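## Task

Each case lid carries a label giving its gross weight in kg. The north pallet (near the -y end of the track) starts with four cases and the south pallet (near the +y end) with two. Shift cases between the pallets until the north load is 22.5 kg or less and the south load is 50.0 kg or less. All six cases must rest directly on a pallet deck, never stacked on another case, and none may overhang a pallet edge by more than about two finger widths. A case that falls to the floor may be picked up again but must finish lid up. At the end, release everything and move the tools away; the final layout must stand without the robot holding it. cam_pallet_north views the -y end and cam_pallet_south the +y end, with +y running roughly rightward in both.

## Robot and tools

ROBOT. Two arms, left_arm and right_arm, each carried by its own carriage on a single track running along y at x = 0. left_rail serves the +y half (position_m 0.6 to 3 m); right_rail serves the -y half (-3 to -0.6 m). An arm's base sits at x = 0, y = its carriage position, z = 0.04 m, facing +x. Each arm ends in a vacuum tool with four cups, not fingers.

FRAME. All reported positions use one table-fixed frame in metres: z = 0 is the table top, +z up, +x the direction the arms face, +y to their left, y = 0 mid-track. The table starts at x = 0.50 and spans y -0.90 to 0.90; outside that the floor is 0.53 m lower, which is where the pallets are. Printed cup positions may be a little off, especially at long reach.

TOOL GEOMETRY. The cup point is the centre of the four cup rims; the cups point along its own +z. In cup-point axes the cups are at x = -62 and +62 mm; channel a pair at y = -104.5 mm, channel b pair at y = +104.5 mm. Rims cover 227 mm in x by 312 mm in y. Cups compress up to about 21 mm under a press or vacuum.

execute_actions(actions). A list of actions run in sequence; every call returns state and images (an empty list just reports). An action may hold:
- rows: 1 to 15 rows, one per control step (1/30 s). Each row is always 16 numbers in [-1, 1], both arms in one list: left_arm dx, dy, dz, rx, ry, rz, then left suction_a, suction_b, then the same eight for right_arm. dx..rz are an offset, not a pose: a target relative to where that cup point measured at the start of the action (for the first action, the last reported pose), expressed in the cup point's own axes. Every row is relative to that same start, not to the previous row. Scale: 1.0 = 0.6 m for dx/dy/dz, 180 degrees for rx/ry/rz, which form one rotation vector. Suction values: 1 = on, 0 = off (above 0.01 counts as on); they persist, so resend an arm's current suction values to leave it unchanged.
- steps: 1 to 450, default 15, at least the row count. After the last row the arms keep heading for that row's target.
- until: stop the action early when all conditions hold, e.g. {"left_rail": {"position_status": ["!=", "moving"]}} or {"all": {"status": "ended"}}. Numbers need a comparison (=, !=, <, <=, >, >=). It does not halt the arms.
- left_rail / right_rail: {"position_m": absolute carriage target in m}, {"speed_m_s": 0.01 to 1}, or {"stop": true}. Any out-of-range value or unknown name rejects the entire call.

MOTION LIMITS. Each step the commanded pose is clipped to 100 mm and 16 degrees from the measured pose, then solved by damped IK (position before orientation). Large moves may arrive short; send the remainder in a further action. Ramp offsets gradually (about +0.01 per row = 6 mm per step) so held cases stay on. Rows never move carriages, but a carriage still travelling adds its remaining travel to the tool. Drive a carriage, wait for its status to leave moving, then place the tool. Carriages accelerate at 2 m/s2.

zoom_image(camera, region). Enlarges part of a camera's latest image; region = [x0, y0, x1, y1] in pixels from top-left, at most 504 by 504. Cameras: cam_high, cam_low, cam_pallet_north, cam_pallet_south, cam_left_wrist, cam_right_wrist, all 504x504. Use zooms to read lid labels.

finished_scene(scene). Ends scene 1 or 2 permanently and reports success; the next scene's task appears in its result.

RESULTS. The state line gives each cup point's position (m), quaternion wxyz and velocities. Hand target is the pose the controller is chasing. Joint positions/velocities list rail then six joints. suction_measured_a/b: vacuum per channel (near 0 = no seal, 0.83+ = airtight; cardboard leaks and reads lower; settles within about 1.3 s). part_present_a/b switches to 1 above 0.09 and back to 0 below 0.07. Wrist force/torque are in tool axes, noisy, offset up to about 10 N, saturate near 200 N. Rails report position_m, position_status (moving, done, contact_stop, time_out, stopped, stopped_with_arm, stopped_for_other_arm) and position_answer (taken / not_taken). "pose unreachable" means the clearance check altered or blocked that arm's command; that arm's carriage brakes.

GRIPPING. Both cups of a channel must lie fully on a flat smooth face, clear of edges and gaps; one uncovered cup kills that channel. Roughly 381 N per cup at reading 0.7. Hold cases centrally and move slowly. To release: lower in tiny steps until contact, then in a single action turn both channels off and back the tool straight away. A cup sealed on the table pins the tool; switch that channel off.

AVOID. Torque on a joint at its limit (686, 686, 402, 99.5, 99.5, 99.5 N m) or 400 N external force stops the arm for 10 s. With part_present on, the controller assumes an 11.5 kg load. Never let the arms, tools, cameras or carriages strike or press each other hard; a case under one tool's vacuum counts as that arm. For handovers: set down, giver off, receiver on, giver lifts clear. Do not knock objects out of the work area. Occasional disturbances may nudge loose objects.

Each tool is called after "Call:" as name([rows], argument=value, ...), one row to a line, values as JSON.

## Session

Call:
execute_actions(actions=[])

Scene clock: 0.00 s.
left_arm: end_effector_position=(+0.8504, +2.5399, +0.4419) suction_measured_a=0.00 part_present_a=0 suction_measured_b=0.00 part_present_b=0 end_effector_quat_wxyz=(+0.001, -0.001, +1.000, -0.001) end_effector_velocity=(-0.000, +0.000, +0.000) end_effector_angular_velocity=(-0.000, -0.000, +0.000) | right_arm: end_effector_position=(+0.8494, -2.9280, +0.4377) suction_measured_a=0.00 part_present_a=0 suction_measured_b=0.00 part_present_b=0 end_effector_quat_wxyz=(-0.001, +0.000, +1.000, +0.001) end_effector_velocity=(+0.000, -0.000, -0.000) end_effector_angular_velocity=(+0.000, +0.000, -0.000)
Joint positions: left_arm=[ 2.541 -0.239 -1.5    2.091 -2.166 -1.572  1.331] | right_arm=[-2.929 -0.239 -1.497  2.093 -2.165 -1.57   1.332]
Joint velocities: left_arm=[ 0.  0. -0.  0. -0. -0.  0.] | right_arm=[ 0. -0.  0.  0. -0.  0. -0.]
Wrist force (N, on the end effector, along its own x y z axes, offset not removed): no reading
Wrist torque (N m, same axes, about the end effector's origin, offset not removed): no reading
Hand target (left_arm): +0.850, +2.540, +0.442; +0.001, -0.001, +1.000, -0.001
Hand target (right_arm): +0.849, -2.928, +0.438; -0.001, +0.000, +1.000, +0.001
left_rail: position_m=2.541 position_m_goal=2.541 speed_m_s=1.00 position_status=done position_answer=taken refusals=0
right_rail: position_m=-2.929 position_m_goal=-2.929 speed_m_s=1.00 position_status=done position_answer=taken refusals=0

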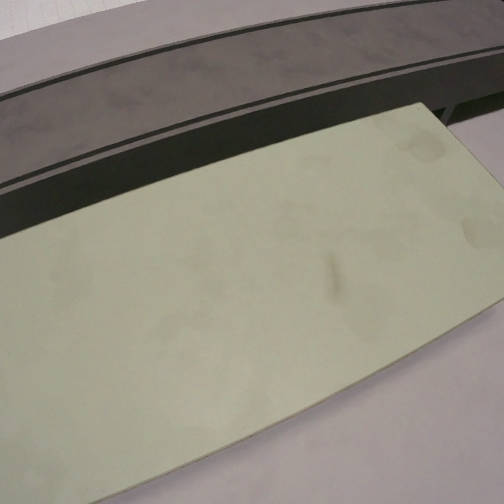

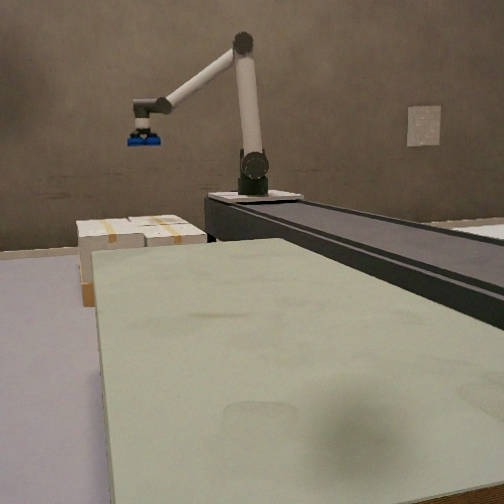

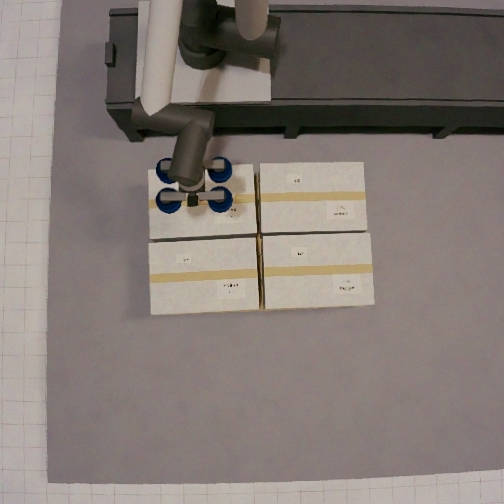

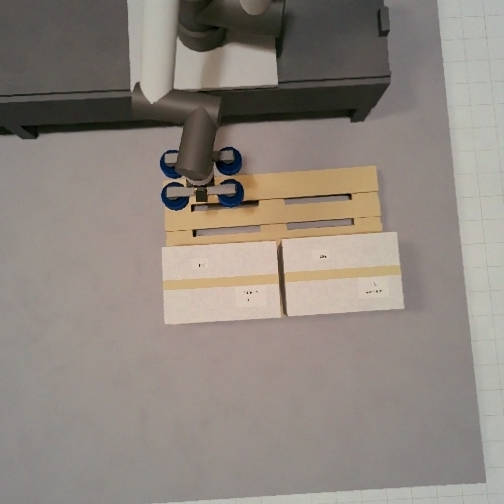

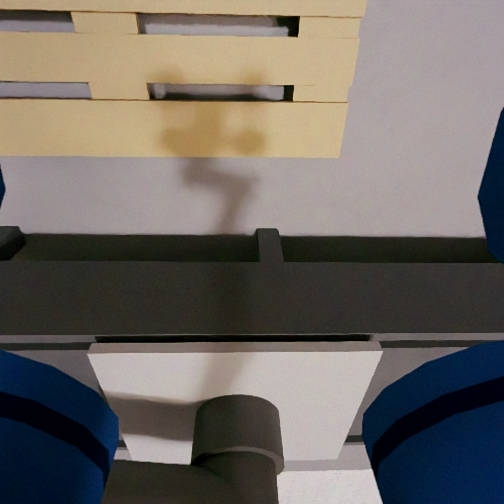

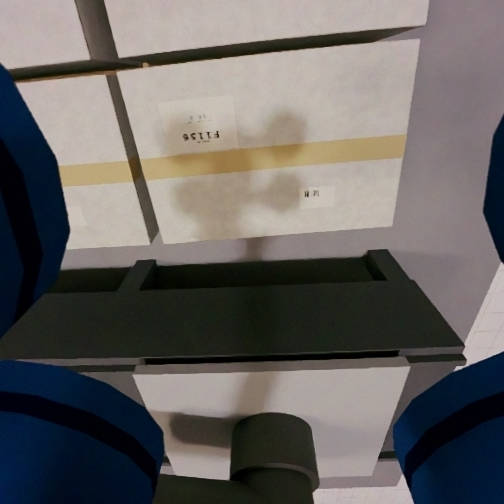

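Call:
zoom_image(camera="cam_pallet_north", region=[140, 150, 390, 320])

Call:
zoom_image(camera="cam_pallet_south", region=[150, 150, 420, 330])

Call:
zoom_image(camera="cam_right_wrist", region=[140, 80, 360, 230])

Region (140, 150, 390, 320) of cam_pallet_north's 504x504 image, scaled by 2.016, with more detail than that image has; it fills the top 343 rows of this view, and the rest is white.

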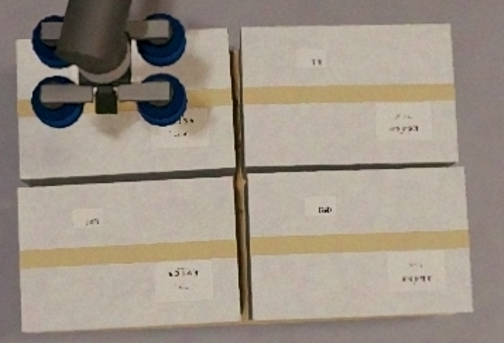

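Region (150, 150, 420, 330) of cam_pallet_south's 504x504 image, scaled by 1.867, with more detail than that image has.

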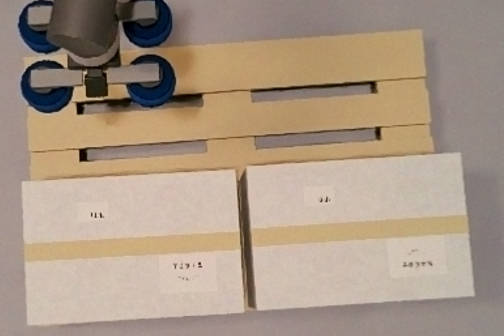

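Region (140, 80, 360, 230) of cam_right_wrist's 504x504 image, scaled by 2.291, with more detail than that image has; it fills the top 344 rows of this view, and the rest is white.

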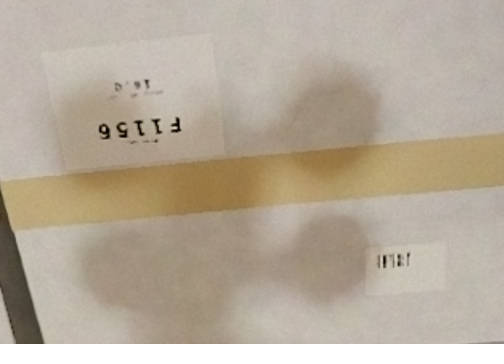

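Call:
zoom_image(camera="cam_pallet_north", region=[210, 195, 370, 305])

Call:
zoom_image(camera="cam_right_wrist", region=[155, 90, 245, 160])

Call:
zoom_image(camera="cam_pallet_south", region=[230, 270, 400, 315])

Region (210, 195, 370, 305) of cam_pallet_north's 504x504 image, scaled by 3.150, with more detail than that image has; it fills the top 346 rows of this view, and the rest is white.

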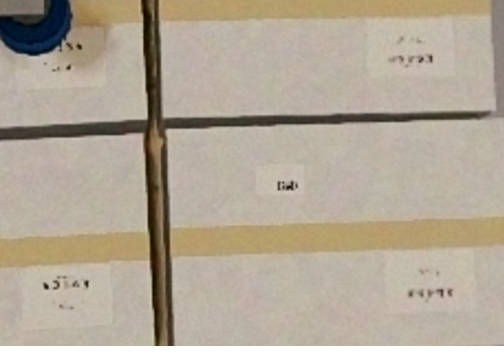

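Region (155, 90, 245, 160) of cam_right_wrist's 504x504 image, scaled by 5.600, with more detail than that image has.

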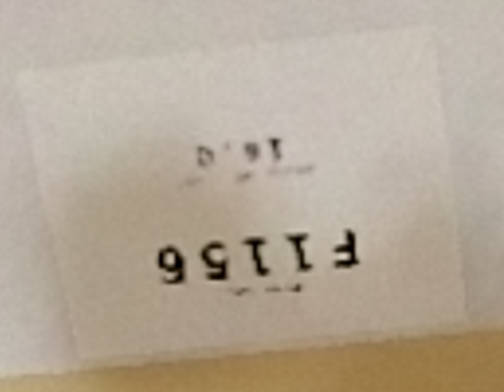

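Region (230, 270, 400, 315) of cam_pallet_south's 504x504 image, scaled by 2.965, with more detail than that image has; it fills the top 133 rows of this view, and the rest is white.

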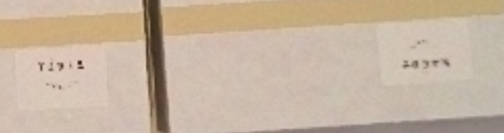

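Call:
execute_actions([
  {"rows":[[-0.7,0,0.3,0,0,0,0,0,-0.7,0,0.3,0,0,0,0,0]],"steps":60,"right_rail":{"position_m":-2.7},"left_rail":{"position_m":2.75}},
])

Scene clock: 5.43 s.
left_arm: end_effector_position=(+1.2707, +2.7489, +0.2625) suction_measured_a=0.00 part_present_a=0 suction_measured_b=0.00 part_present_b=0 end_effector_quat_wxyz=(+0.002, -0.001, +1.000, -0.001) end_effector_velocity=(+0.000, +0.000, -0.000) end_effector_angular_velocity=(+0.000, +0.000, +0.000) | right_arm: end_effector_position=(+1.2691, -2.6993, +0.2571) suction_measured_a=0.00 part_present_a=0 suction_measured_b=0.00 part_present_b=0 end_effector_quat_wxyz=(-0.001, +0.000, +1.000, +0.001) end_effector_velocity=(+0.000, +0.000, -0.000) end_effector_angular_velocity=(+0.000, +0.000, +0.000)
Joint positions: left_arm=[ 2.75  -0.159 -0.947  1.572 -2.198 -1.572  1.41 ] | right_arm=[-2.7   -0.159 -0.944  1.574 -2.198 -1.57   1.412]
Joint velocities: left_arm=[ 0.  0.  0. -0.  0.  0.  0.] | right_arm=[ 0.  0.  0. -0.  0. -0.  0.]
Wrist force (N, on the end effector, along its own x y z axes, offset not removed): left_arm=[3.9 -1.9 -1.9] | right_arm=[0.7 2.9 -5.7]
Wrist torque (N m, same axes, about the end effector's origin, offset not removed): left_arm=[-0.25 -0.61 -0.08] | right_arm=[0.26 -0.54 -0.50]
Hand target (left_arm): +1.271, +2.749, +0.263; +0.002, -0.001, +1.000, -0.001
Hand target (right_arm): +1.269, -2.699, +0.257; -0.001, +0.000, +1.000, +0.001
Off the commanded pose (left_arm): 0.001 m, 0 deg.
Off the commanded pose (right_arm): 0.000 m, 0 deg.
left_rail: position_m=2.750 position_m_goal=2.750 speed_m_s=1.00 position_status=done position_answer=taken refusals=0
right_rail: position_m=-2.700 position_m_goal=-2.700 speed_m_s=1.00 position_status=done position_answer=taken refusals=0

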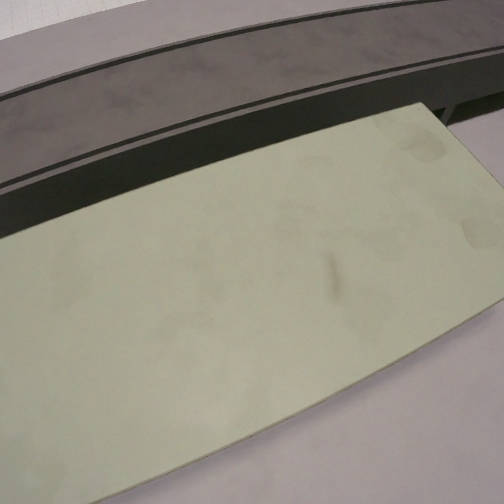

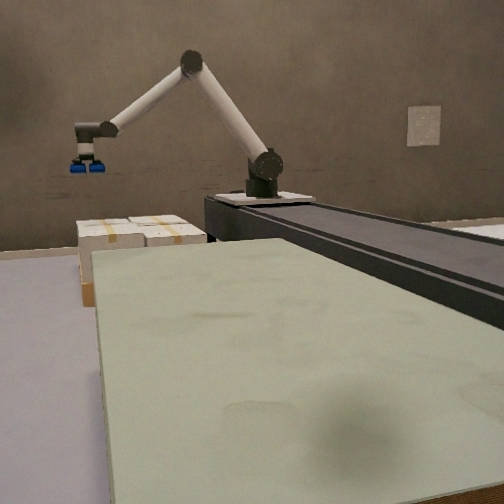

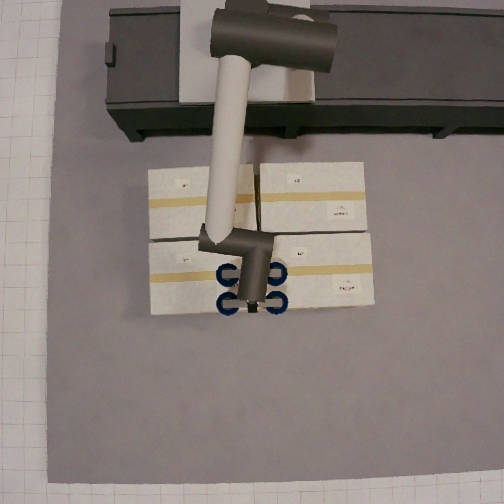

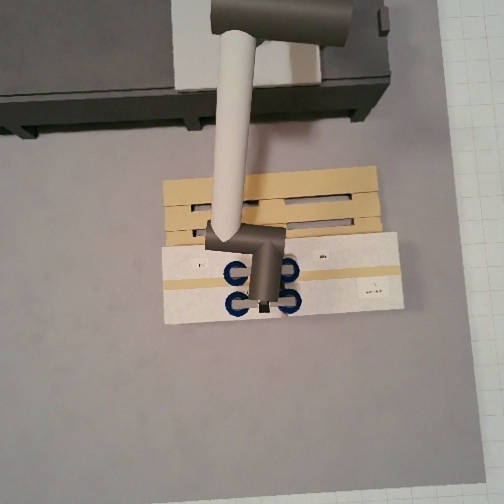

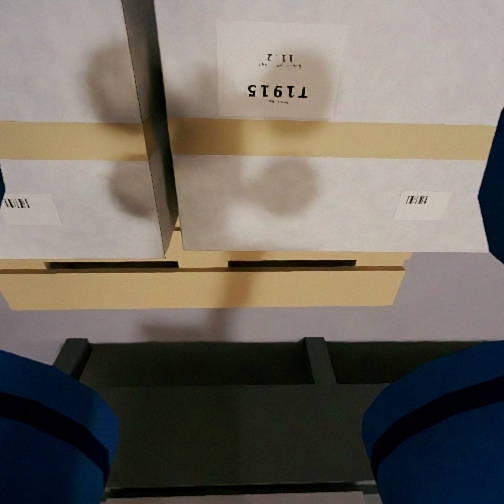

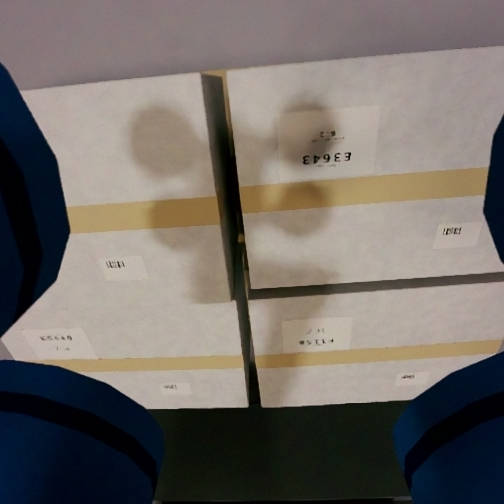

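Call:
zoom_image(camera="cam_right_wrist", region=[280, 105, 380, 175])

Call:
zoom_image(camera="cam_left_wrist", region=[220, 30, 340, 115])

Call:
execute_actions([
  {"rows":[[0,0.3,0,0,0,0,0,0,0.25,0,0.1,0,0,0,0,0]],"steps":45,"right_rail":{"position_m":-2.25},"left_rail":{"position_m":3.0}},
])

Region (280, 105, 380, 175) of cam_right_wrist's 504x504 image, scaled by 5.040, with more detail than that image has; it fills the top 353 rows of this view, and the rest is white.

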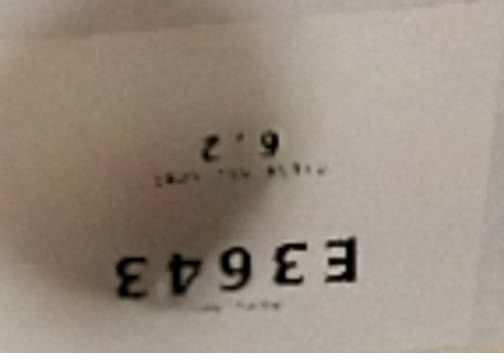

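Region (220, 30, 340, 115) of cam_left_wrist's 504x504 image, scaled by 4.200, with more detail than that image has; it fills the top 357 rows of this view, and the rest is white.

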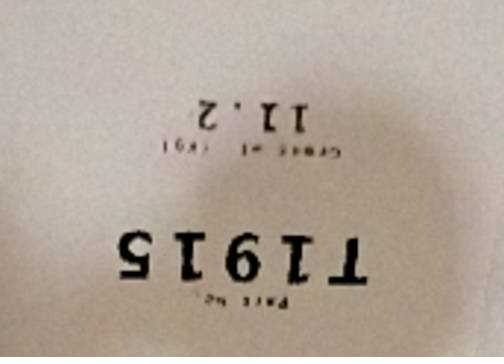

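Scene clock: 7.53 s.
left_arm: end_effector_position=(+1.2709, +3.1791, +0.2625) suction_measured_a=0.00 part_present_a=0 suction_measured_b=0.00 part_present_b=0 end_effector_quat_wxyz=(+0.002, -0.001, +1.000, -0.001) end_effector_velocity=(+0.000, -0.000, +0.000) end_effector_angular_velocity=(-0.000, -0.000, -0.000) | right_arm: end_effector_position=(+1.1189, -2.2493, +0.1975) suction_measured_a=0.00 part_present_a=0 suction_measured_b=0.00 part_present_b=0 end_effector_quat_wxyz=(-0.001, +0.000, +1.000, +0.001) end_effector_velocity=(-0.000, +0.000, -0.000) end_effector_angular_velocity=(+0.000, +0.000, +0.000)
Joint positions: left_arm=[ 3.    -0.017 -0.935  1.549 -2.188 -1.572  1.553] | right_arm=[-2.25  -0.18  -1.032  1.847 -2.383 -1.57   1.391]
Joint velocities: left_arm=[ 0. -0.  0. -0.  0.  0.  0.] | right_arm=[ 0.  0. -0.  0. -0.  0. -0.]
Wrist force (N, on the end effector, along its own x y z axes, offset not removed): left_arm=[5.8 -2.6 -1.5] | right_arm=[0.5 0.0 -4.6]
Wrist torque (N m, same axes, about the end effector's origin, offset not removed): left_arm=[-0.43 -0.90 -0.17] | right_arm=[-0.22 -0.41 -0.45]
Hand target (left_arm): +1.271, +3.179, +0.263; +0.002, -0.001, +1.000, -0.001
Hand target (right_arm): +1.119, -2.249, +0.197; -0.001, +0.000, +1.000, +0.001
Off the commanded pose (left_arm): 0.001 m, 0 deg.
Off the commanded pose (right_arm): 0.000 m, 0 deg.
left_rail: position_m=3.000 position_m_goal=3.000 speed_m_s=1.00 position_status=done position_answer=taken refusals=0
right_rail: position_m=-2.250 position_m_goal=-2.250 speed_m_s=1.00 position_status=done position_answer=taken refusals=0

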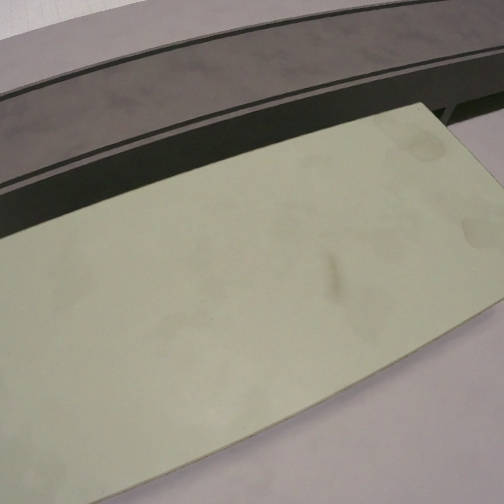

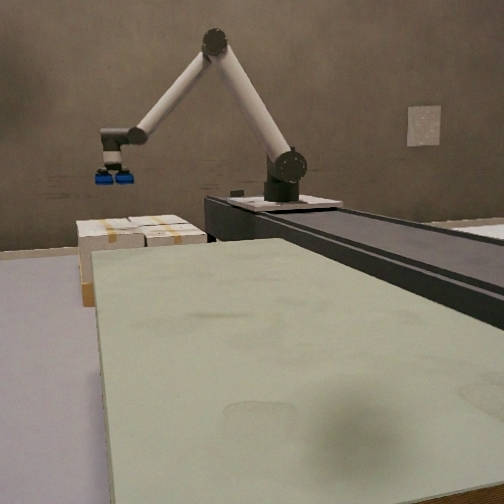

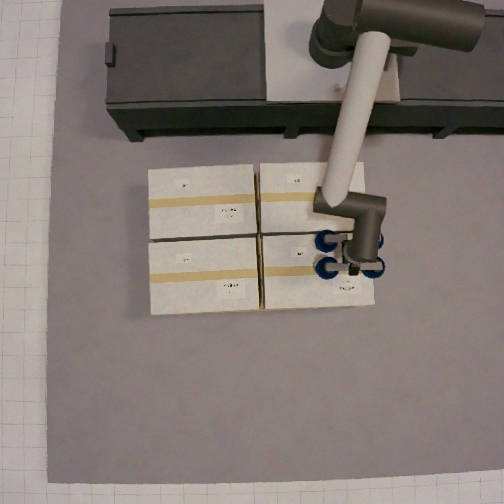

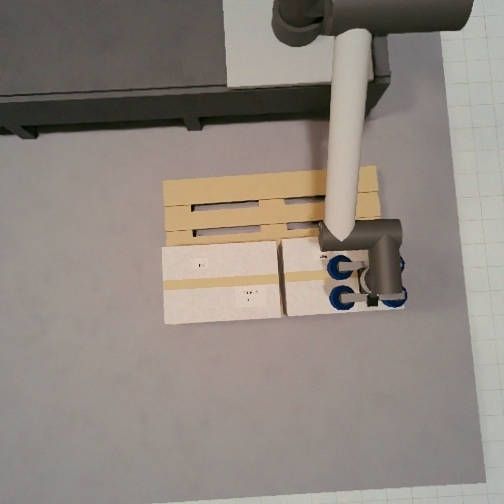

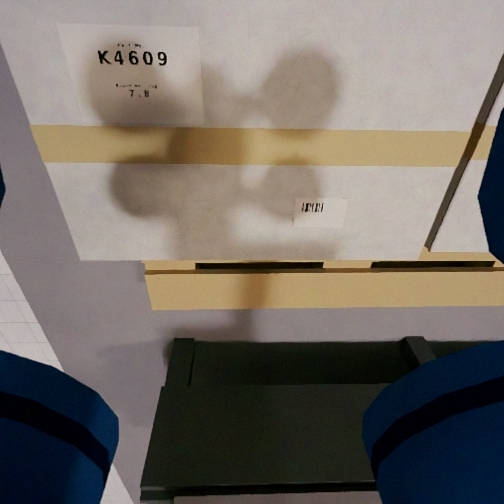

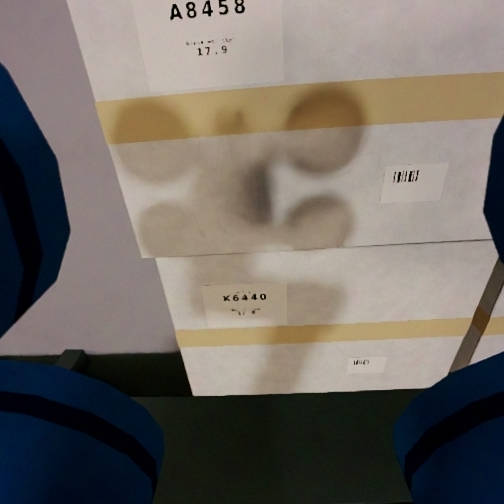

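Call:
zoom_image(camera="cam_right_wrist", region=[200, 280, 290, 330])

Call:
zoom_image(camera="cam_left_wrist", region=[80, 30, 200, 115])

Call:
zoom_image(camera="cam_right_wrist", region=[150, 0, 270, 80])

Region (200, 280, 290, 330) of cam_right_wrist's 504x504 image, scaled by 5.600, with more detail than that image has.

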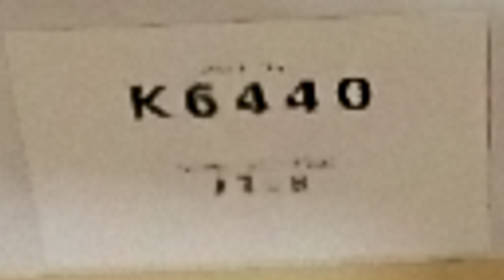

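Region (80, 30, 200, 115) of cam_left_wrist's 504x504 image, scaled by 4.200, with more detail than that image has; it fills the top 357 rows of this view, and the rest is white.

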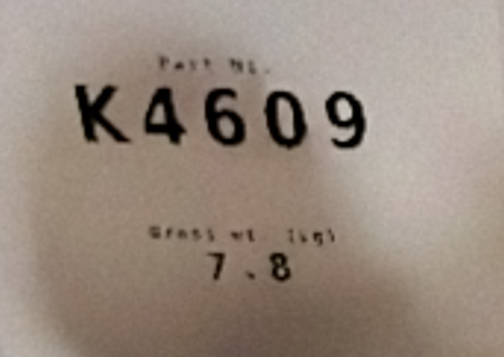

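Region (150, 0, 270, 80) of cam_right_wrist's 504x504 image, scaled by 4.200, with more detail than that image has.

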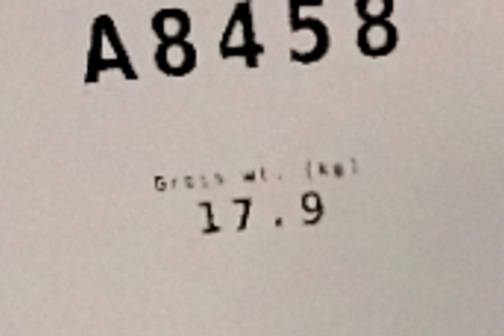

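Call:
execute_actions([
  {"rows":[[0.7,-0.3,0,0,0,0,0,0,-0.155,0,0.4,0,0,0,0,0]],"steps":50,"right_rail":{"position_m":-2.34},"left_rail":{"position_m":1.7}},
])

Scene clock: 14.90 s.
left_arm: end_effector_position=(+0.8508, +1.7303, +0.2618) suction_measured_a=0.00 part_present_a=0 suction_measured_b=0.00 part_present_b=0 end_effector_quat_wxyz=(+0.001, -0.001, +1.000, -0.001) end_effector_velocity=(-0.000, -0.358, -0.000) end_effector_angular_velocity=(+0.000, +0.000, +0.000) | right_arm: end_effector_position=(+1.2114, -2.3395, -0.0425) suction_measured_a=0.00 part_present_a=0 suction_measured_b=0.00 part_present_b=0 end_effector_quat_wxyz=(-0.001, +0.000, +1.000, +0.001) end_effector_velocity=(-0.000, +0.000, -0.000) end_effector_angular_velocity=(+0.000, +0.000, +0.000)
Joint positions: left_arm=[ 1.731 -0.239 -1.331  2.216 -2.459 -1.572  1.331] | right_arm=[-2.34  -0.166 -0.738  1.731 -2.561 -1.57   1.405]
Joint velocities: left_arm=[-0.358 -0.    -0.     0.     0.    -0.    -0.   ] | right_arm=[ 0.  0.  0. -0.  0. -0. -0.]
Wrist force (N, on the end effector, along its own x y z axes, offset not removed): left_arm=[4.7 -6.2 -0.1] | right_arm=[2.4 5.5 0.1]
Wrist torque (N m, same axes, about the end effector's origin, offset not removed): left_arm=[-0.69 -0.88 -0.14] | right_arm=[0.54 -0.73 -0.61]
Hand target (left_arm): +0.851, +1.712, +0.262; +0.001, -0.001, +1.000, -0.001
Hand target (right_arm): +1.211, -2.339, -0.042; -0.001, +0.000, +1.000, +0.001
Off the commanded pose (left_arm): 0.001 m, 0 deg.
Off the commanded pose (right_arm): 0.000 m, 0 deg.
left_rail: position_m=1.731 position_m_goal=1.700 speed_m_s=1.00 position_status=moving position_answer=taken refusals=0
right_rail: position_m=-2.340 position_m_goal=-2.340 speed_m_s=1.00 position_status=done position_answer=taken refusals=0

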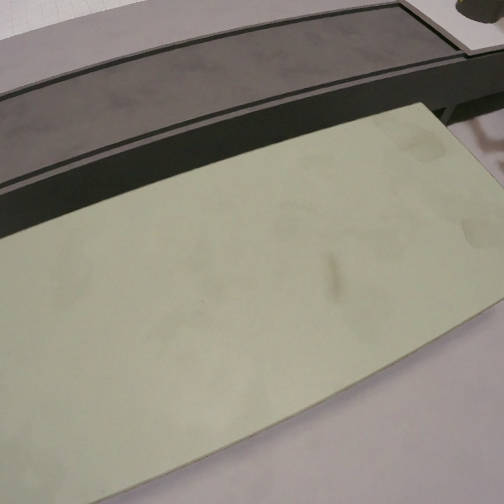

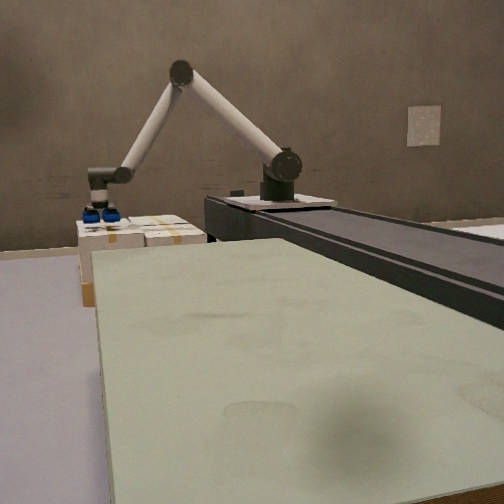

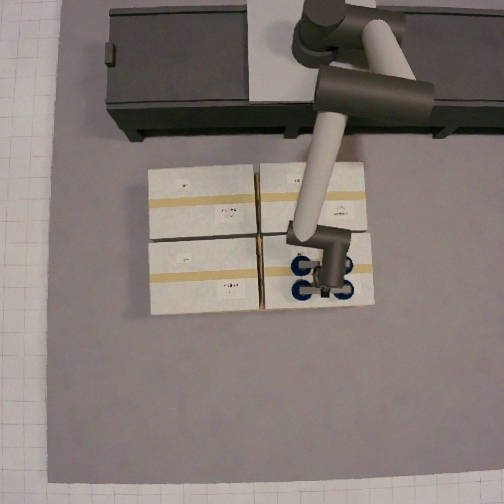

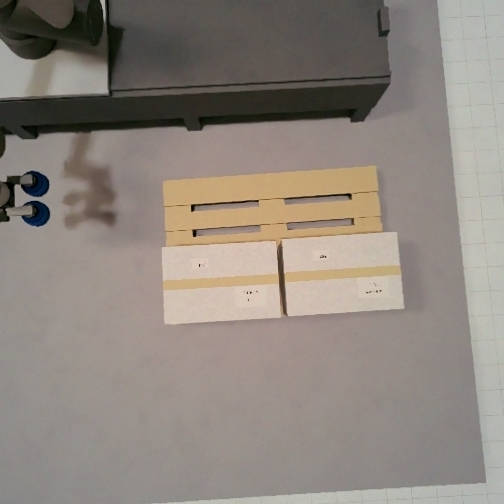

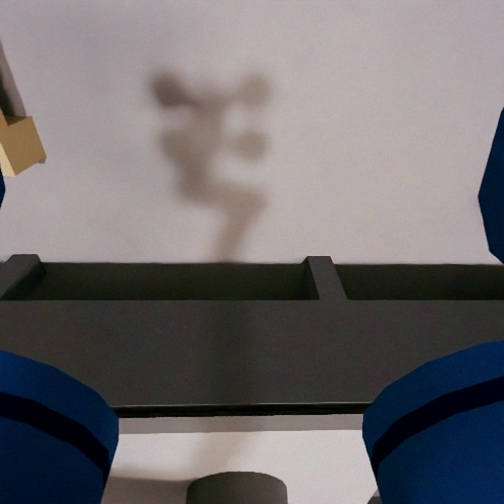

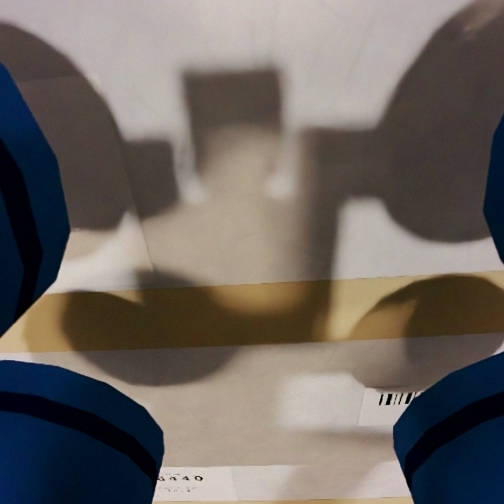

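Call:
execute_actions([
  {"rows":[[0,0,0,0,0,0,0,0,0.058,-0.033,0,0,0,-0.01,0,0]],"steps":15},
  {"rows":[[0,0,0,0,0,0,0,0,0,0,0.03,0,0,0,0,0],[0,0,0,0,0,0,0,0,0,0,0.07,0,0,0,0,0]],"steps":15},
])

Call:
zoom_image(camera="cam_pallet_north", region=[250, 220, 390, 320])

Call:
zoom_image(camera="cam_low", region=[60, 160, 220, 310])

Scene clock: 17.93 s.
left_arm: end_effector_position=(+0.8508, +1.6990, +0.2618) suction_measured_a=0.00 part_present_a=0 suction_measured_b=0.00 part_present_b=0 end_effector_quat_wxyz=(+0.001, -0.001, +1.000, -0.001) end_effector_velocity=(+0.000, +0.000, -0.000) end_effector_angular_velocity=(+0.000, +0.000, -0.000) | right_arm: end_effector_position=(+1.1766, -2.3592, -0.0842) suction_measured_a=0.00 part_present_a=0 suction_measured_b=0.00 part_present_b=0 end_effector_quat_wxyz=(-0.001, -0.016, +1.000, +0.001) end_effector_velocity=(+0.001, -0.000, -0.002) end_effector_angular_velocity=(-0.000, -0.001, +0.000)
Joint positions: left_arm=[ 1.7   -0.239 -1.331  2.216 -2.459 -1.572  1.331] | right_arm=[-2.34  -0.188 -0.717  1.785 -2.636 -1.57   1.352]
Joint velocities: left_arm=[ 0.  0.  0. -0. -0. -0.  0.] | right_arm=[ 0.     0.     0.003 -0.001 -0.002 -0.    -0.   ]
Wrist force (N, on the end effector, along its own x y z axes, offset not removed): left_arm=[3.5 -1.7 -0.3] | right_arm=[2.2 3.5 1.9]
Wrist torque (N m, same axes, about the end effector's origin, offset not removed): left_arm=[-0.20 -0.64 -0.05] | right_arm=[0.23 -0.72 -0.52]
Hand target (left_arm): +0.851, +1.699, +0.262; +0.001, -0.001, +1.000, -0.001
Hand target (right_arm): +1.177, -2.359, -0.084; -0.001, -0.015, +1.000, +0.001
Off the commanded pose (left_arm): 0.000 m, 0 deg.
Off the commanded pose (right_arm): 0.000 m, 0 deg.
left_rail: position_m=1.700 position_m_goal=1.700 speed_m_s=1.00 position_status=done position_answer=taken refusals=0
right_rail: position_m=-2.340 position_m_goal=-2.340 speed_m_s=1.00 position_status=done position_answer=taken refusals=0

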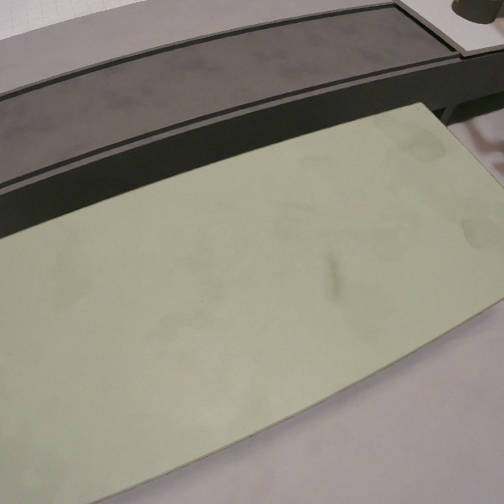

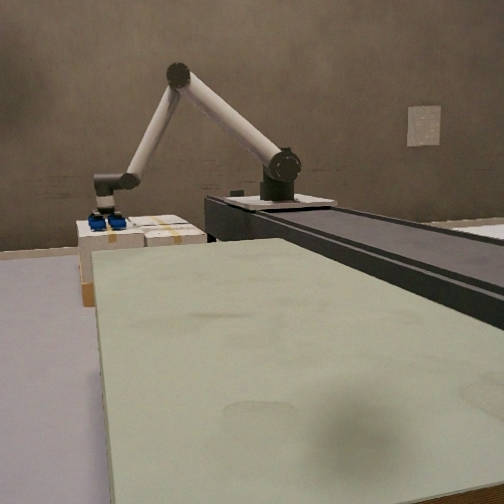

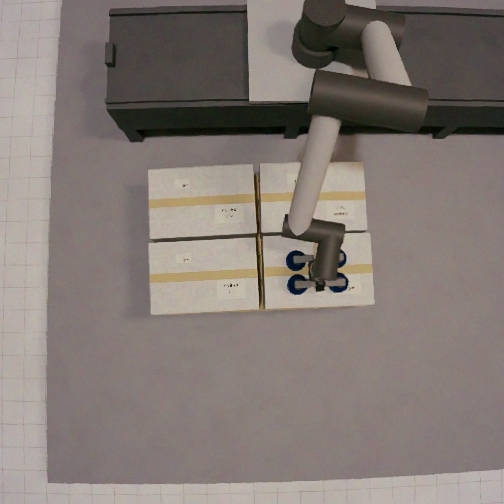

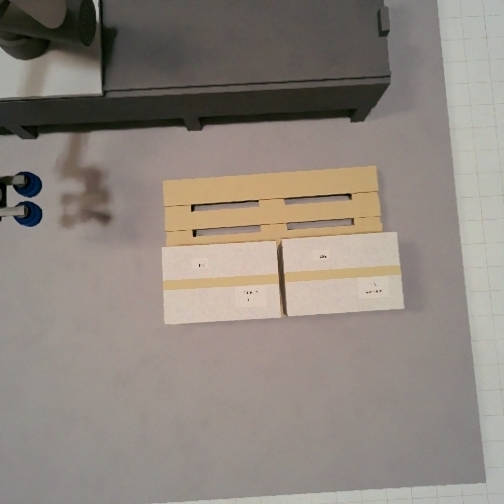

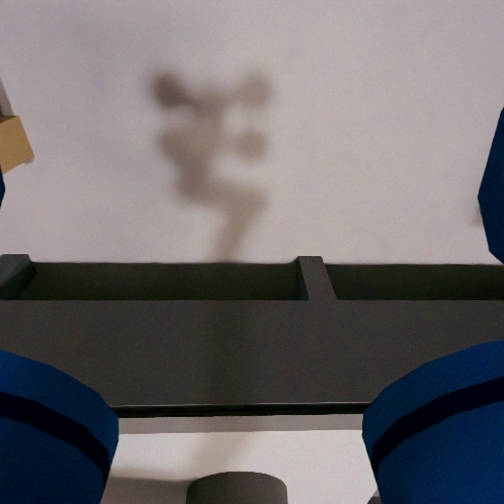

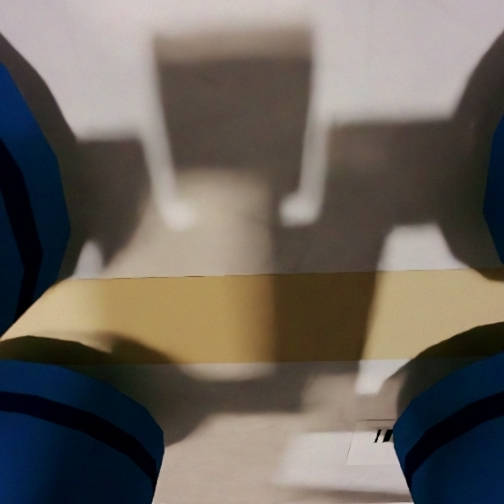

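Region (250, 220, 390, 320) of cam_pallet_north's 504x504 image, scaled by 3.600, with more detail than that image has; it fills the top 360 rows of this view, and the rest is white.

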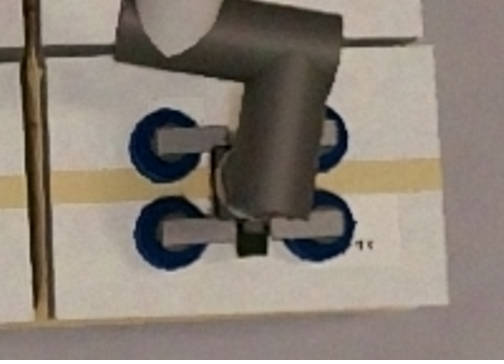

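Region (60, 160, 220, 310) of cam_low's 504x504 image, scaled by 3.150, with more detail than that image has; it fills the top 472 rows of this view, and the rest is white.

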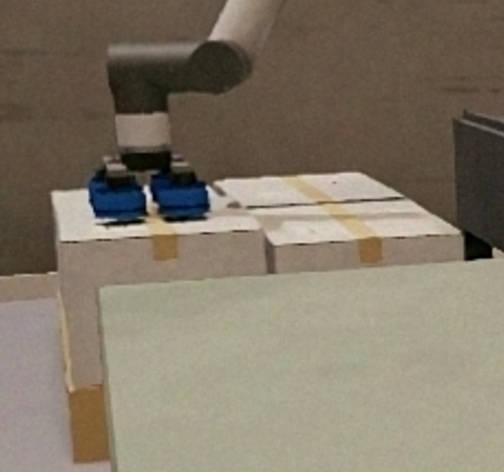

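Well centred; ~1.5 cm gap.

Call:
execute_actions([
  {"rows":[[0,0,0,0,0,0,0,0,0,0,0.02,0,0,0,1,1],[0,0,0,0,0,0,0,0,0,0,0.04,0,0,0,1,1]],"steps":40},
])

Scene clock: 19.97 s.
left_arm: end_effector_position=(+0.8508, +1.6990, +0.2618) suction_measured_a=0.00 part_present_a=0 suction_measured_b=0.00 part_present_b=0 end_effector_quat_wxyz=(+0.001, -0.001, +1.000, -0.001) end_effector_velocity=(+0.000, +0.000, +0.000) end_effector_angular_velocity=(-0.000, -0.000, +0.000) | right_arm: end_effector_position=(+1.1765, -2.3591, -0.1082) suction_measured_a=0.91 part_present_a=1 suction_measured_b=0.91 part_present_b=1 end_effector_quat_wxyz=(-0.001, -0.016, +1.000, +0.001) end_effector_velocity=(+0.000, -0.000, +0.000) end_effector_angular_velocity=(-0.000, -0.000, -0.000)
Joint positions: left_arm=[ 1.7   -0.239 -1.331  2.216 -2.459 -1.572  1.331] | right_arm=[-2.34  -0.188 -0.692  1.782 -2.658 -1.57   1.352]
Joint velocities: left_arm=[ 0.  0. -0.  0. -0.  0. -0.] | right_arm=[ 0.  0. -0. -0.  0.  0.  0.]
Wrist force (N, on the end effector, along its own x y z axes, offset not removed): left_arm=[5.6 -2.0 -0.5] | right_arm=[-0.4 -1.2 55.7]
Wrist torque (N m, same axes, about the end effector's origin, offset not removed): left_arm=[-0.22 -0.86 -0.20] | right_arm=[-4.79 -0.58 -0.55]
Hand target (left_arm): +0.851, +1.699, +0.262; +0.001, -0.001, +1.000, -0.001
Hand target (right_arm): +1.177, -2.359, -0.108; -0.001, -0.016, +1.000, +0.001
Off the commanded pose (left_arm): 0.000 m, 0 deg.
Off the commanded pose (right_arm): 0.000 m, 0 deg.
left_rail: position_m=1.700 position_m_goal=1.700 speed_m_s=1.00 position_status=done position_answer=taken refusals=0
right_rail: position_m=-2.340 position_m_goal=-2.340 speed_m_s=1.00 position_status=done position_answer=taken refusals=0

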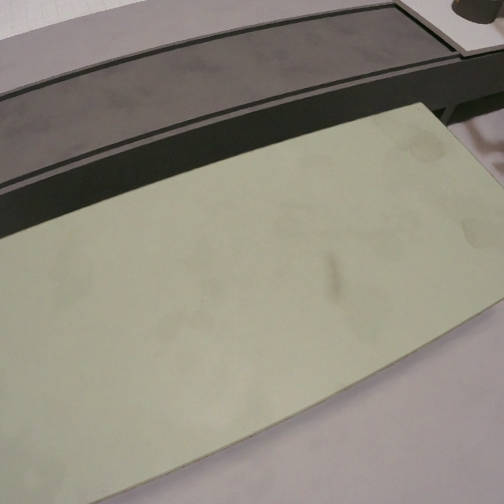

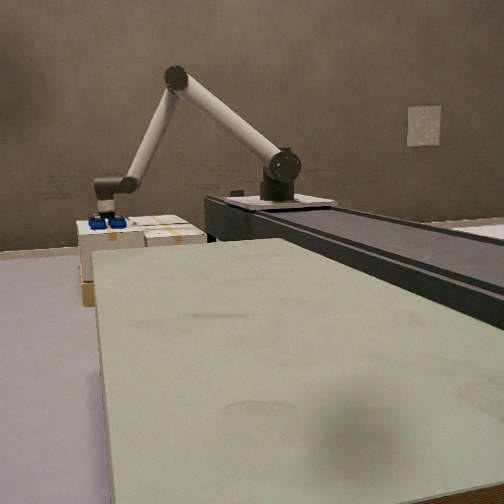

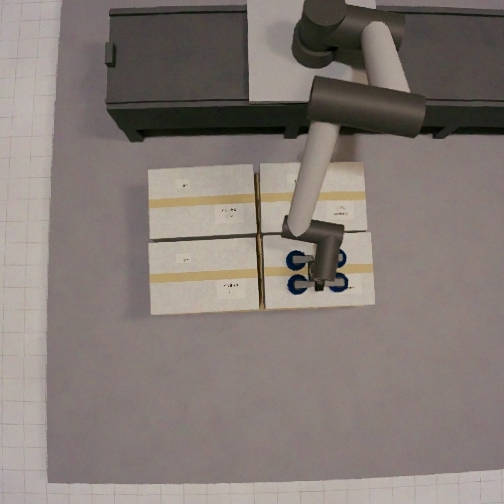

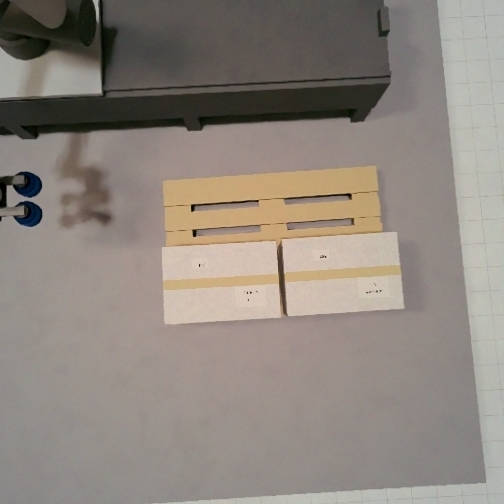

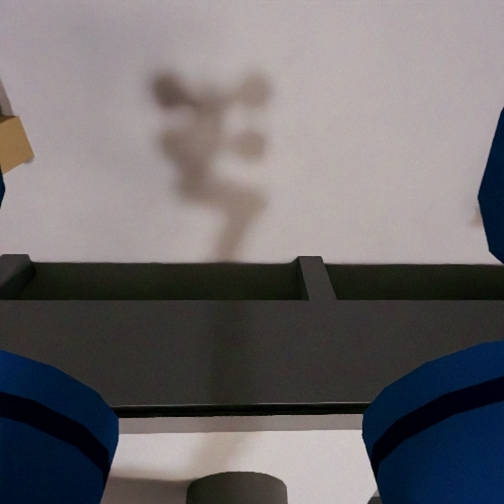

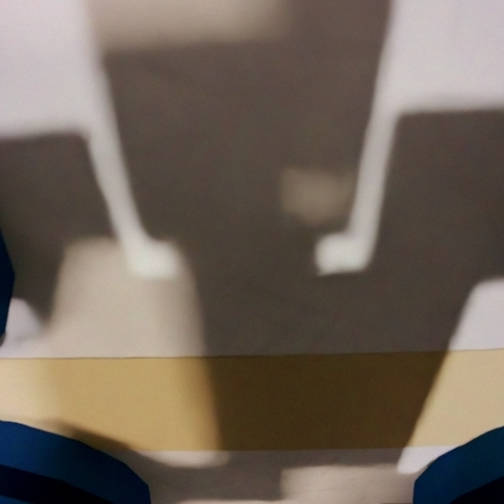

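Call:
execute_actions([
  {"rows":[[0,0,0,0,0,0,0,0,0,0,-0.005,0,0,0,1,1],[0,0,0,0,0,0,0,0,0,0,-0.012,0,0,0,1,1],[0,0,0,0,0,0,0,0,0,0,-0.022,0,0,0,1,1],[0,0,0,0,0,0,0,0,0,0,-0.035,0,0,0,1,1],[0,0,0,0,0,0,0,0,0,0,-0.05,0,0,0,1,1],[0,0,0,0,0,0,0,0,0,0,-0.07,0,0,0,1,1],[0,0,0,0,0,0,0,0,0,0,-0.095,0,0,0,1,1],[0,0,0,0,0,0,0,0,0,0,-0.125,0,0,0,1,1],[0,0,0,0,0,0,0,0,0,0,-0.16,0,0,0,1,1],[0,0,0,0,0,0,0,0,0,0,-0.2,0,0,0,1,1],[0,0,0,0,0,0,0,0,0,0,-0.25,0,0,0,1,1],[0,0,0,0,0,0,0,0,0,0,-0.78,0,0,0,1,1]],"steps":40},
  {"rows":[[0,0,0,0,0,0,0,0,0.01,0.02,0,0,0,0,1,1],[0,0,0,0,0,0,0,0,0.02,0.05,0,0,0,0,1,1],[0,0,0,0,0,0,0,0,0.04,0.09,0,0,0,0,1,1],[0,0,0,0,0,0,0,0,0.06,0.14,0,0,0,0,1,1],[0,0,0,0,0,0,0,0,0.45,1,0,0,0,0.01,1,1]],"right_rail":{"position_m":-0.6},"steps":100,"until":{"right_rail":{"position_status":["!=","moving"]}}},
])

Scene clock: 25.87 s.
left_arm: end_effector_position=(+0.8508, +1.6990, +0.2618) suction_measured_a=0.00 part_present_a=0 suction_measured_b=0.00 part_present_b=0 end_effector_quat_wxyz=(+0.001, -0.001, +1.000, -0.001) end_effector_velocity=(-0.000, -0.000, +0.000) end_effector_angular_velocity=(-0.000, -0.000, +0.000) | right_arm: end_effector_position=(+0.8886, -0.0280, +0.3590) suction_measured_a=0.91 part_present_a=1 suction_measured_b=0.91 part_present_b=1 end_effector_quat_wxyz=(-0.002, +0.000, +1.000, +0.000) end_effector_velocity=(+0.001, -0.001, -0.000) end_effector_angular_velocity=(-0.006, -0.002, -0.001)
Joint positions: left_arm=[ 1.7   -0.239 -1.331  2.216 -2.459 -1.572  1.331] | right_arm=[-0.6    0.38  -1.22   1.865 -2.213 -1.569  1.951]
Joint velocities: left_arm=[ 0. -0. -0.  0. -0.  0. -0.] | right_arm=[ 0.002 -0.001 -0.     0.     0.    -0.007  0.   ]
Wrist force (N, on the end effector, along its own x y z axes, offset not removed): left_arm=[8.5 -1.0 -2.3] | right_arm=[0.8 31.8 57.9]
Wrist torque (N m, same axes, about the end effector's origin, offset not removed): left_arm=[-0.10 -1.23 -0.07] | right_arm=[-8.03 -0.35 -0.75]
Hand target (left_arm): +0.851, +1.699, +0.262; +0.001, -0.001, +1.000, -0.001
Hand target (right_arm): +0.889, -0.028, +0.359; -0.002, +0.000, +1.000, +0.000
Off the commanded pose (left_arm): 0.000 m, 0 deg.
Off the commanded pose (right_arm): 0.001 m, 0 deg.
left_rail: position_m=1.700 position_m_goal=1.700 speed_m_s=1.00 position_status=done position_answer=taken refusals=0
right_rail: position_m=-0.600 position_m_goal=-0.600 speed_m_s=1.00 position_status=done position_answer=taken refusals=0

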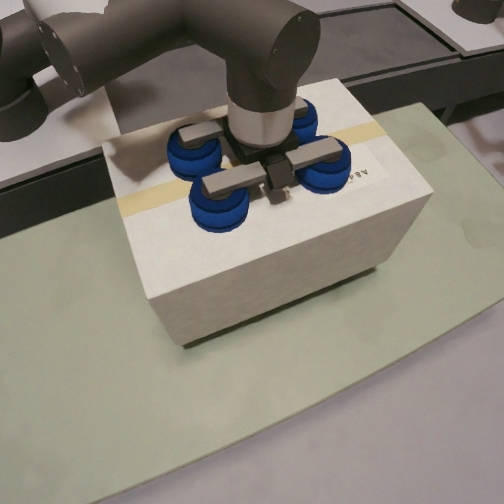

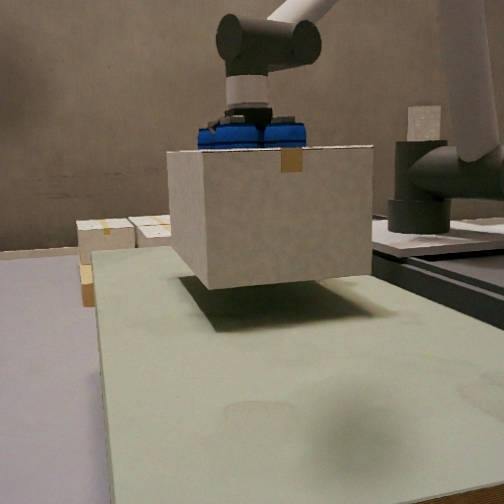

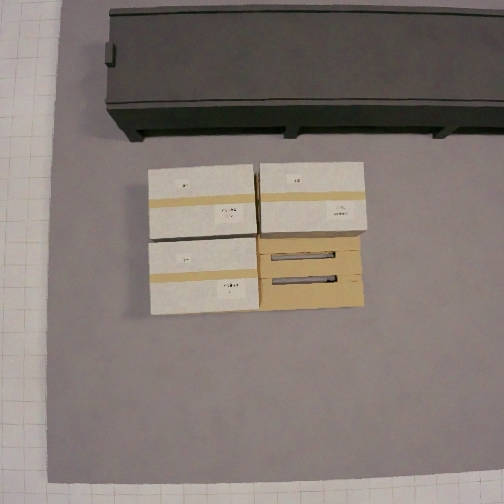

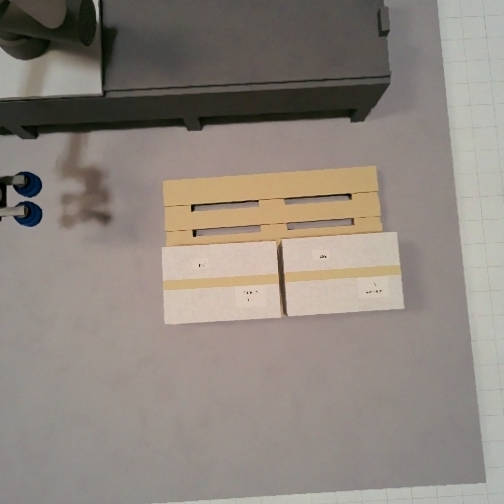

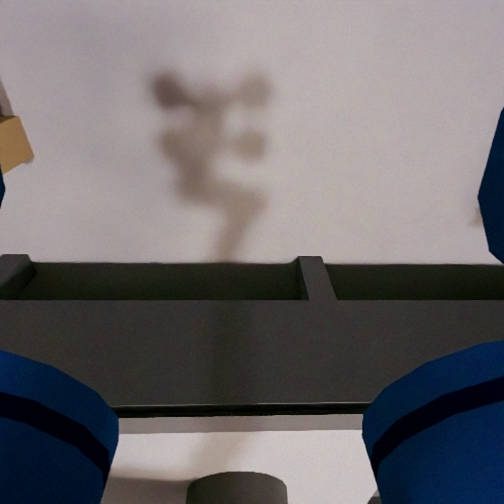

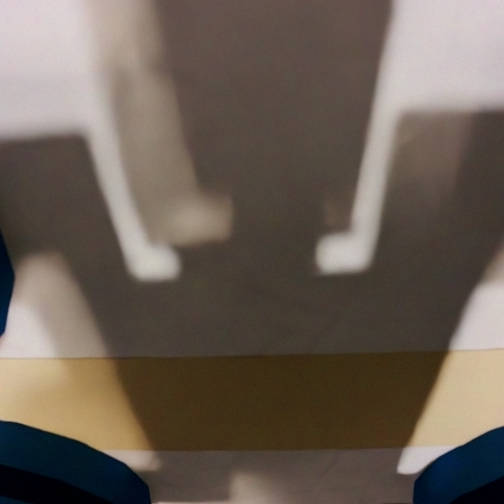

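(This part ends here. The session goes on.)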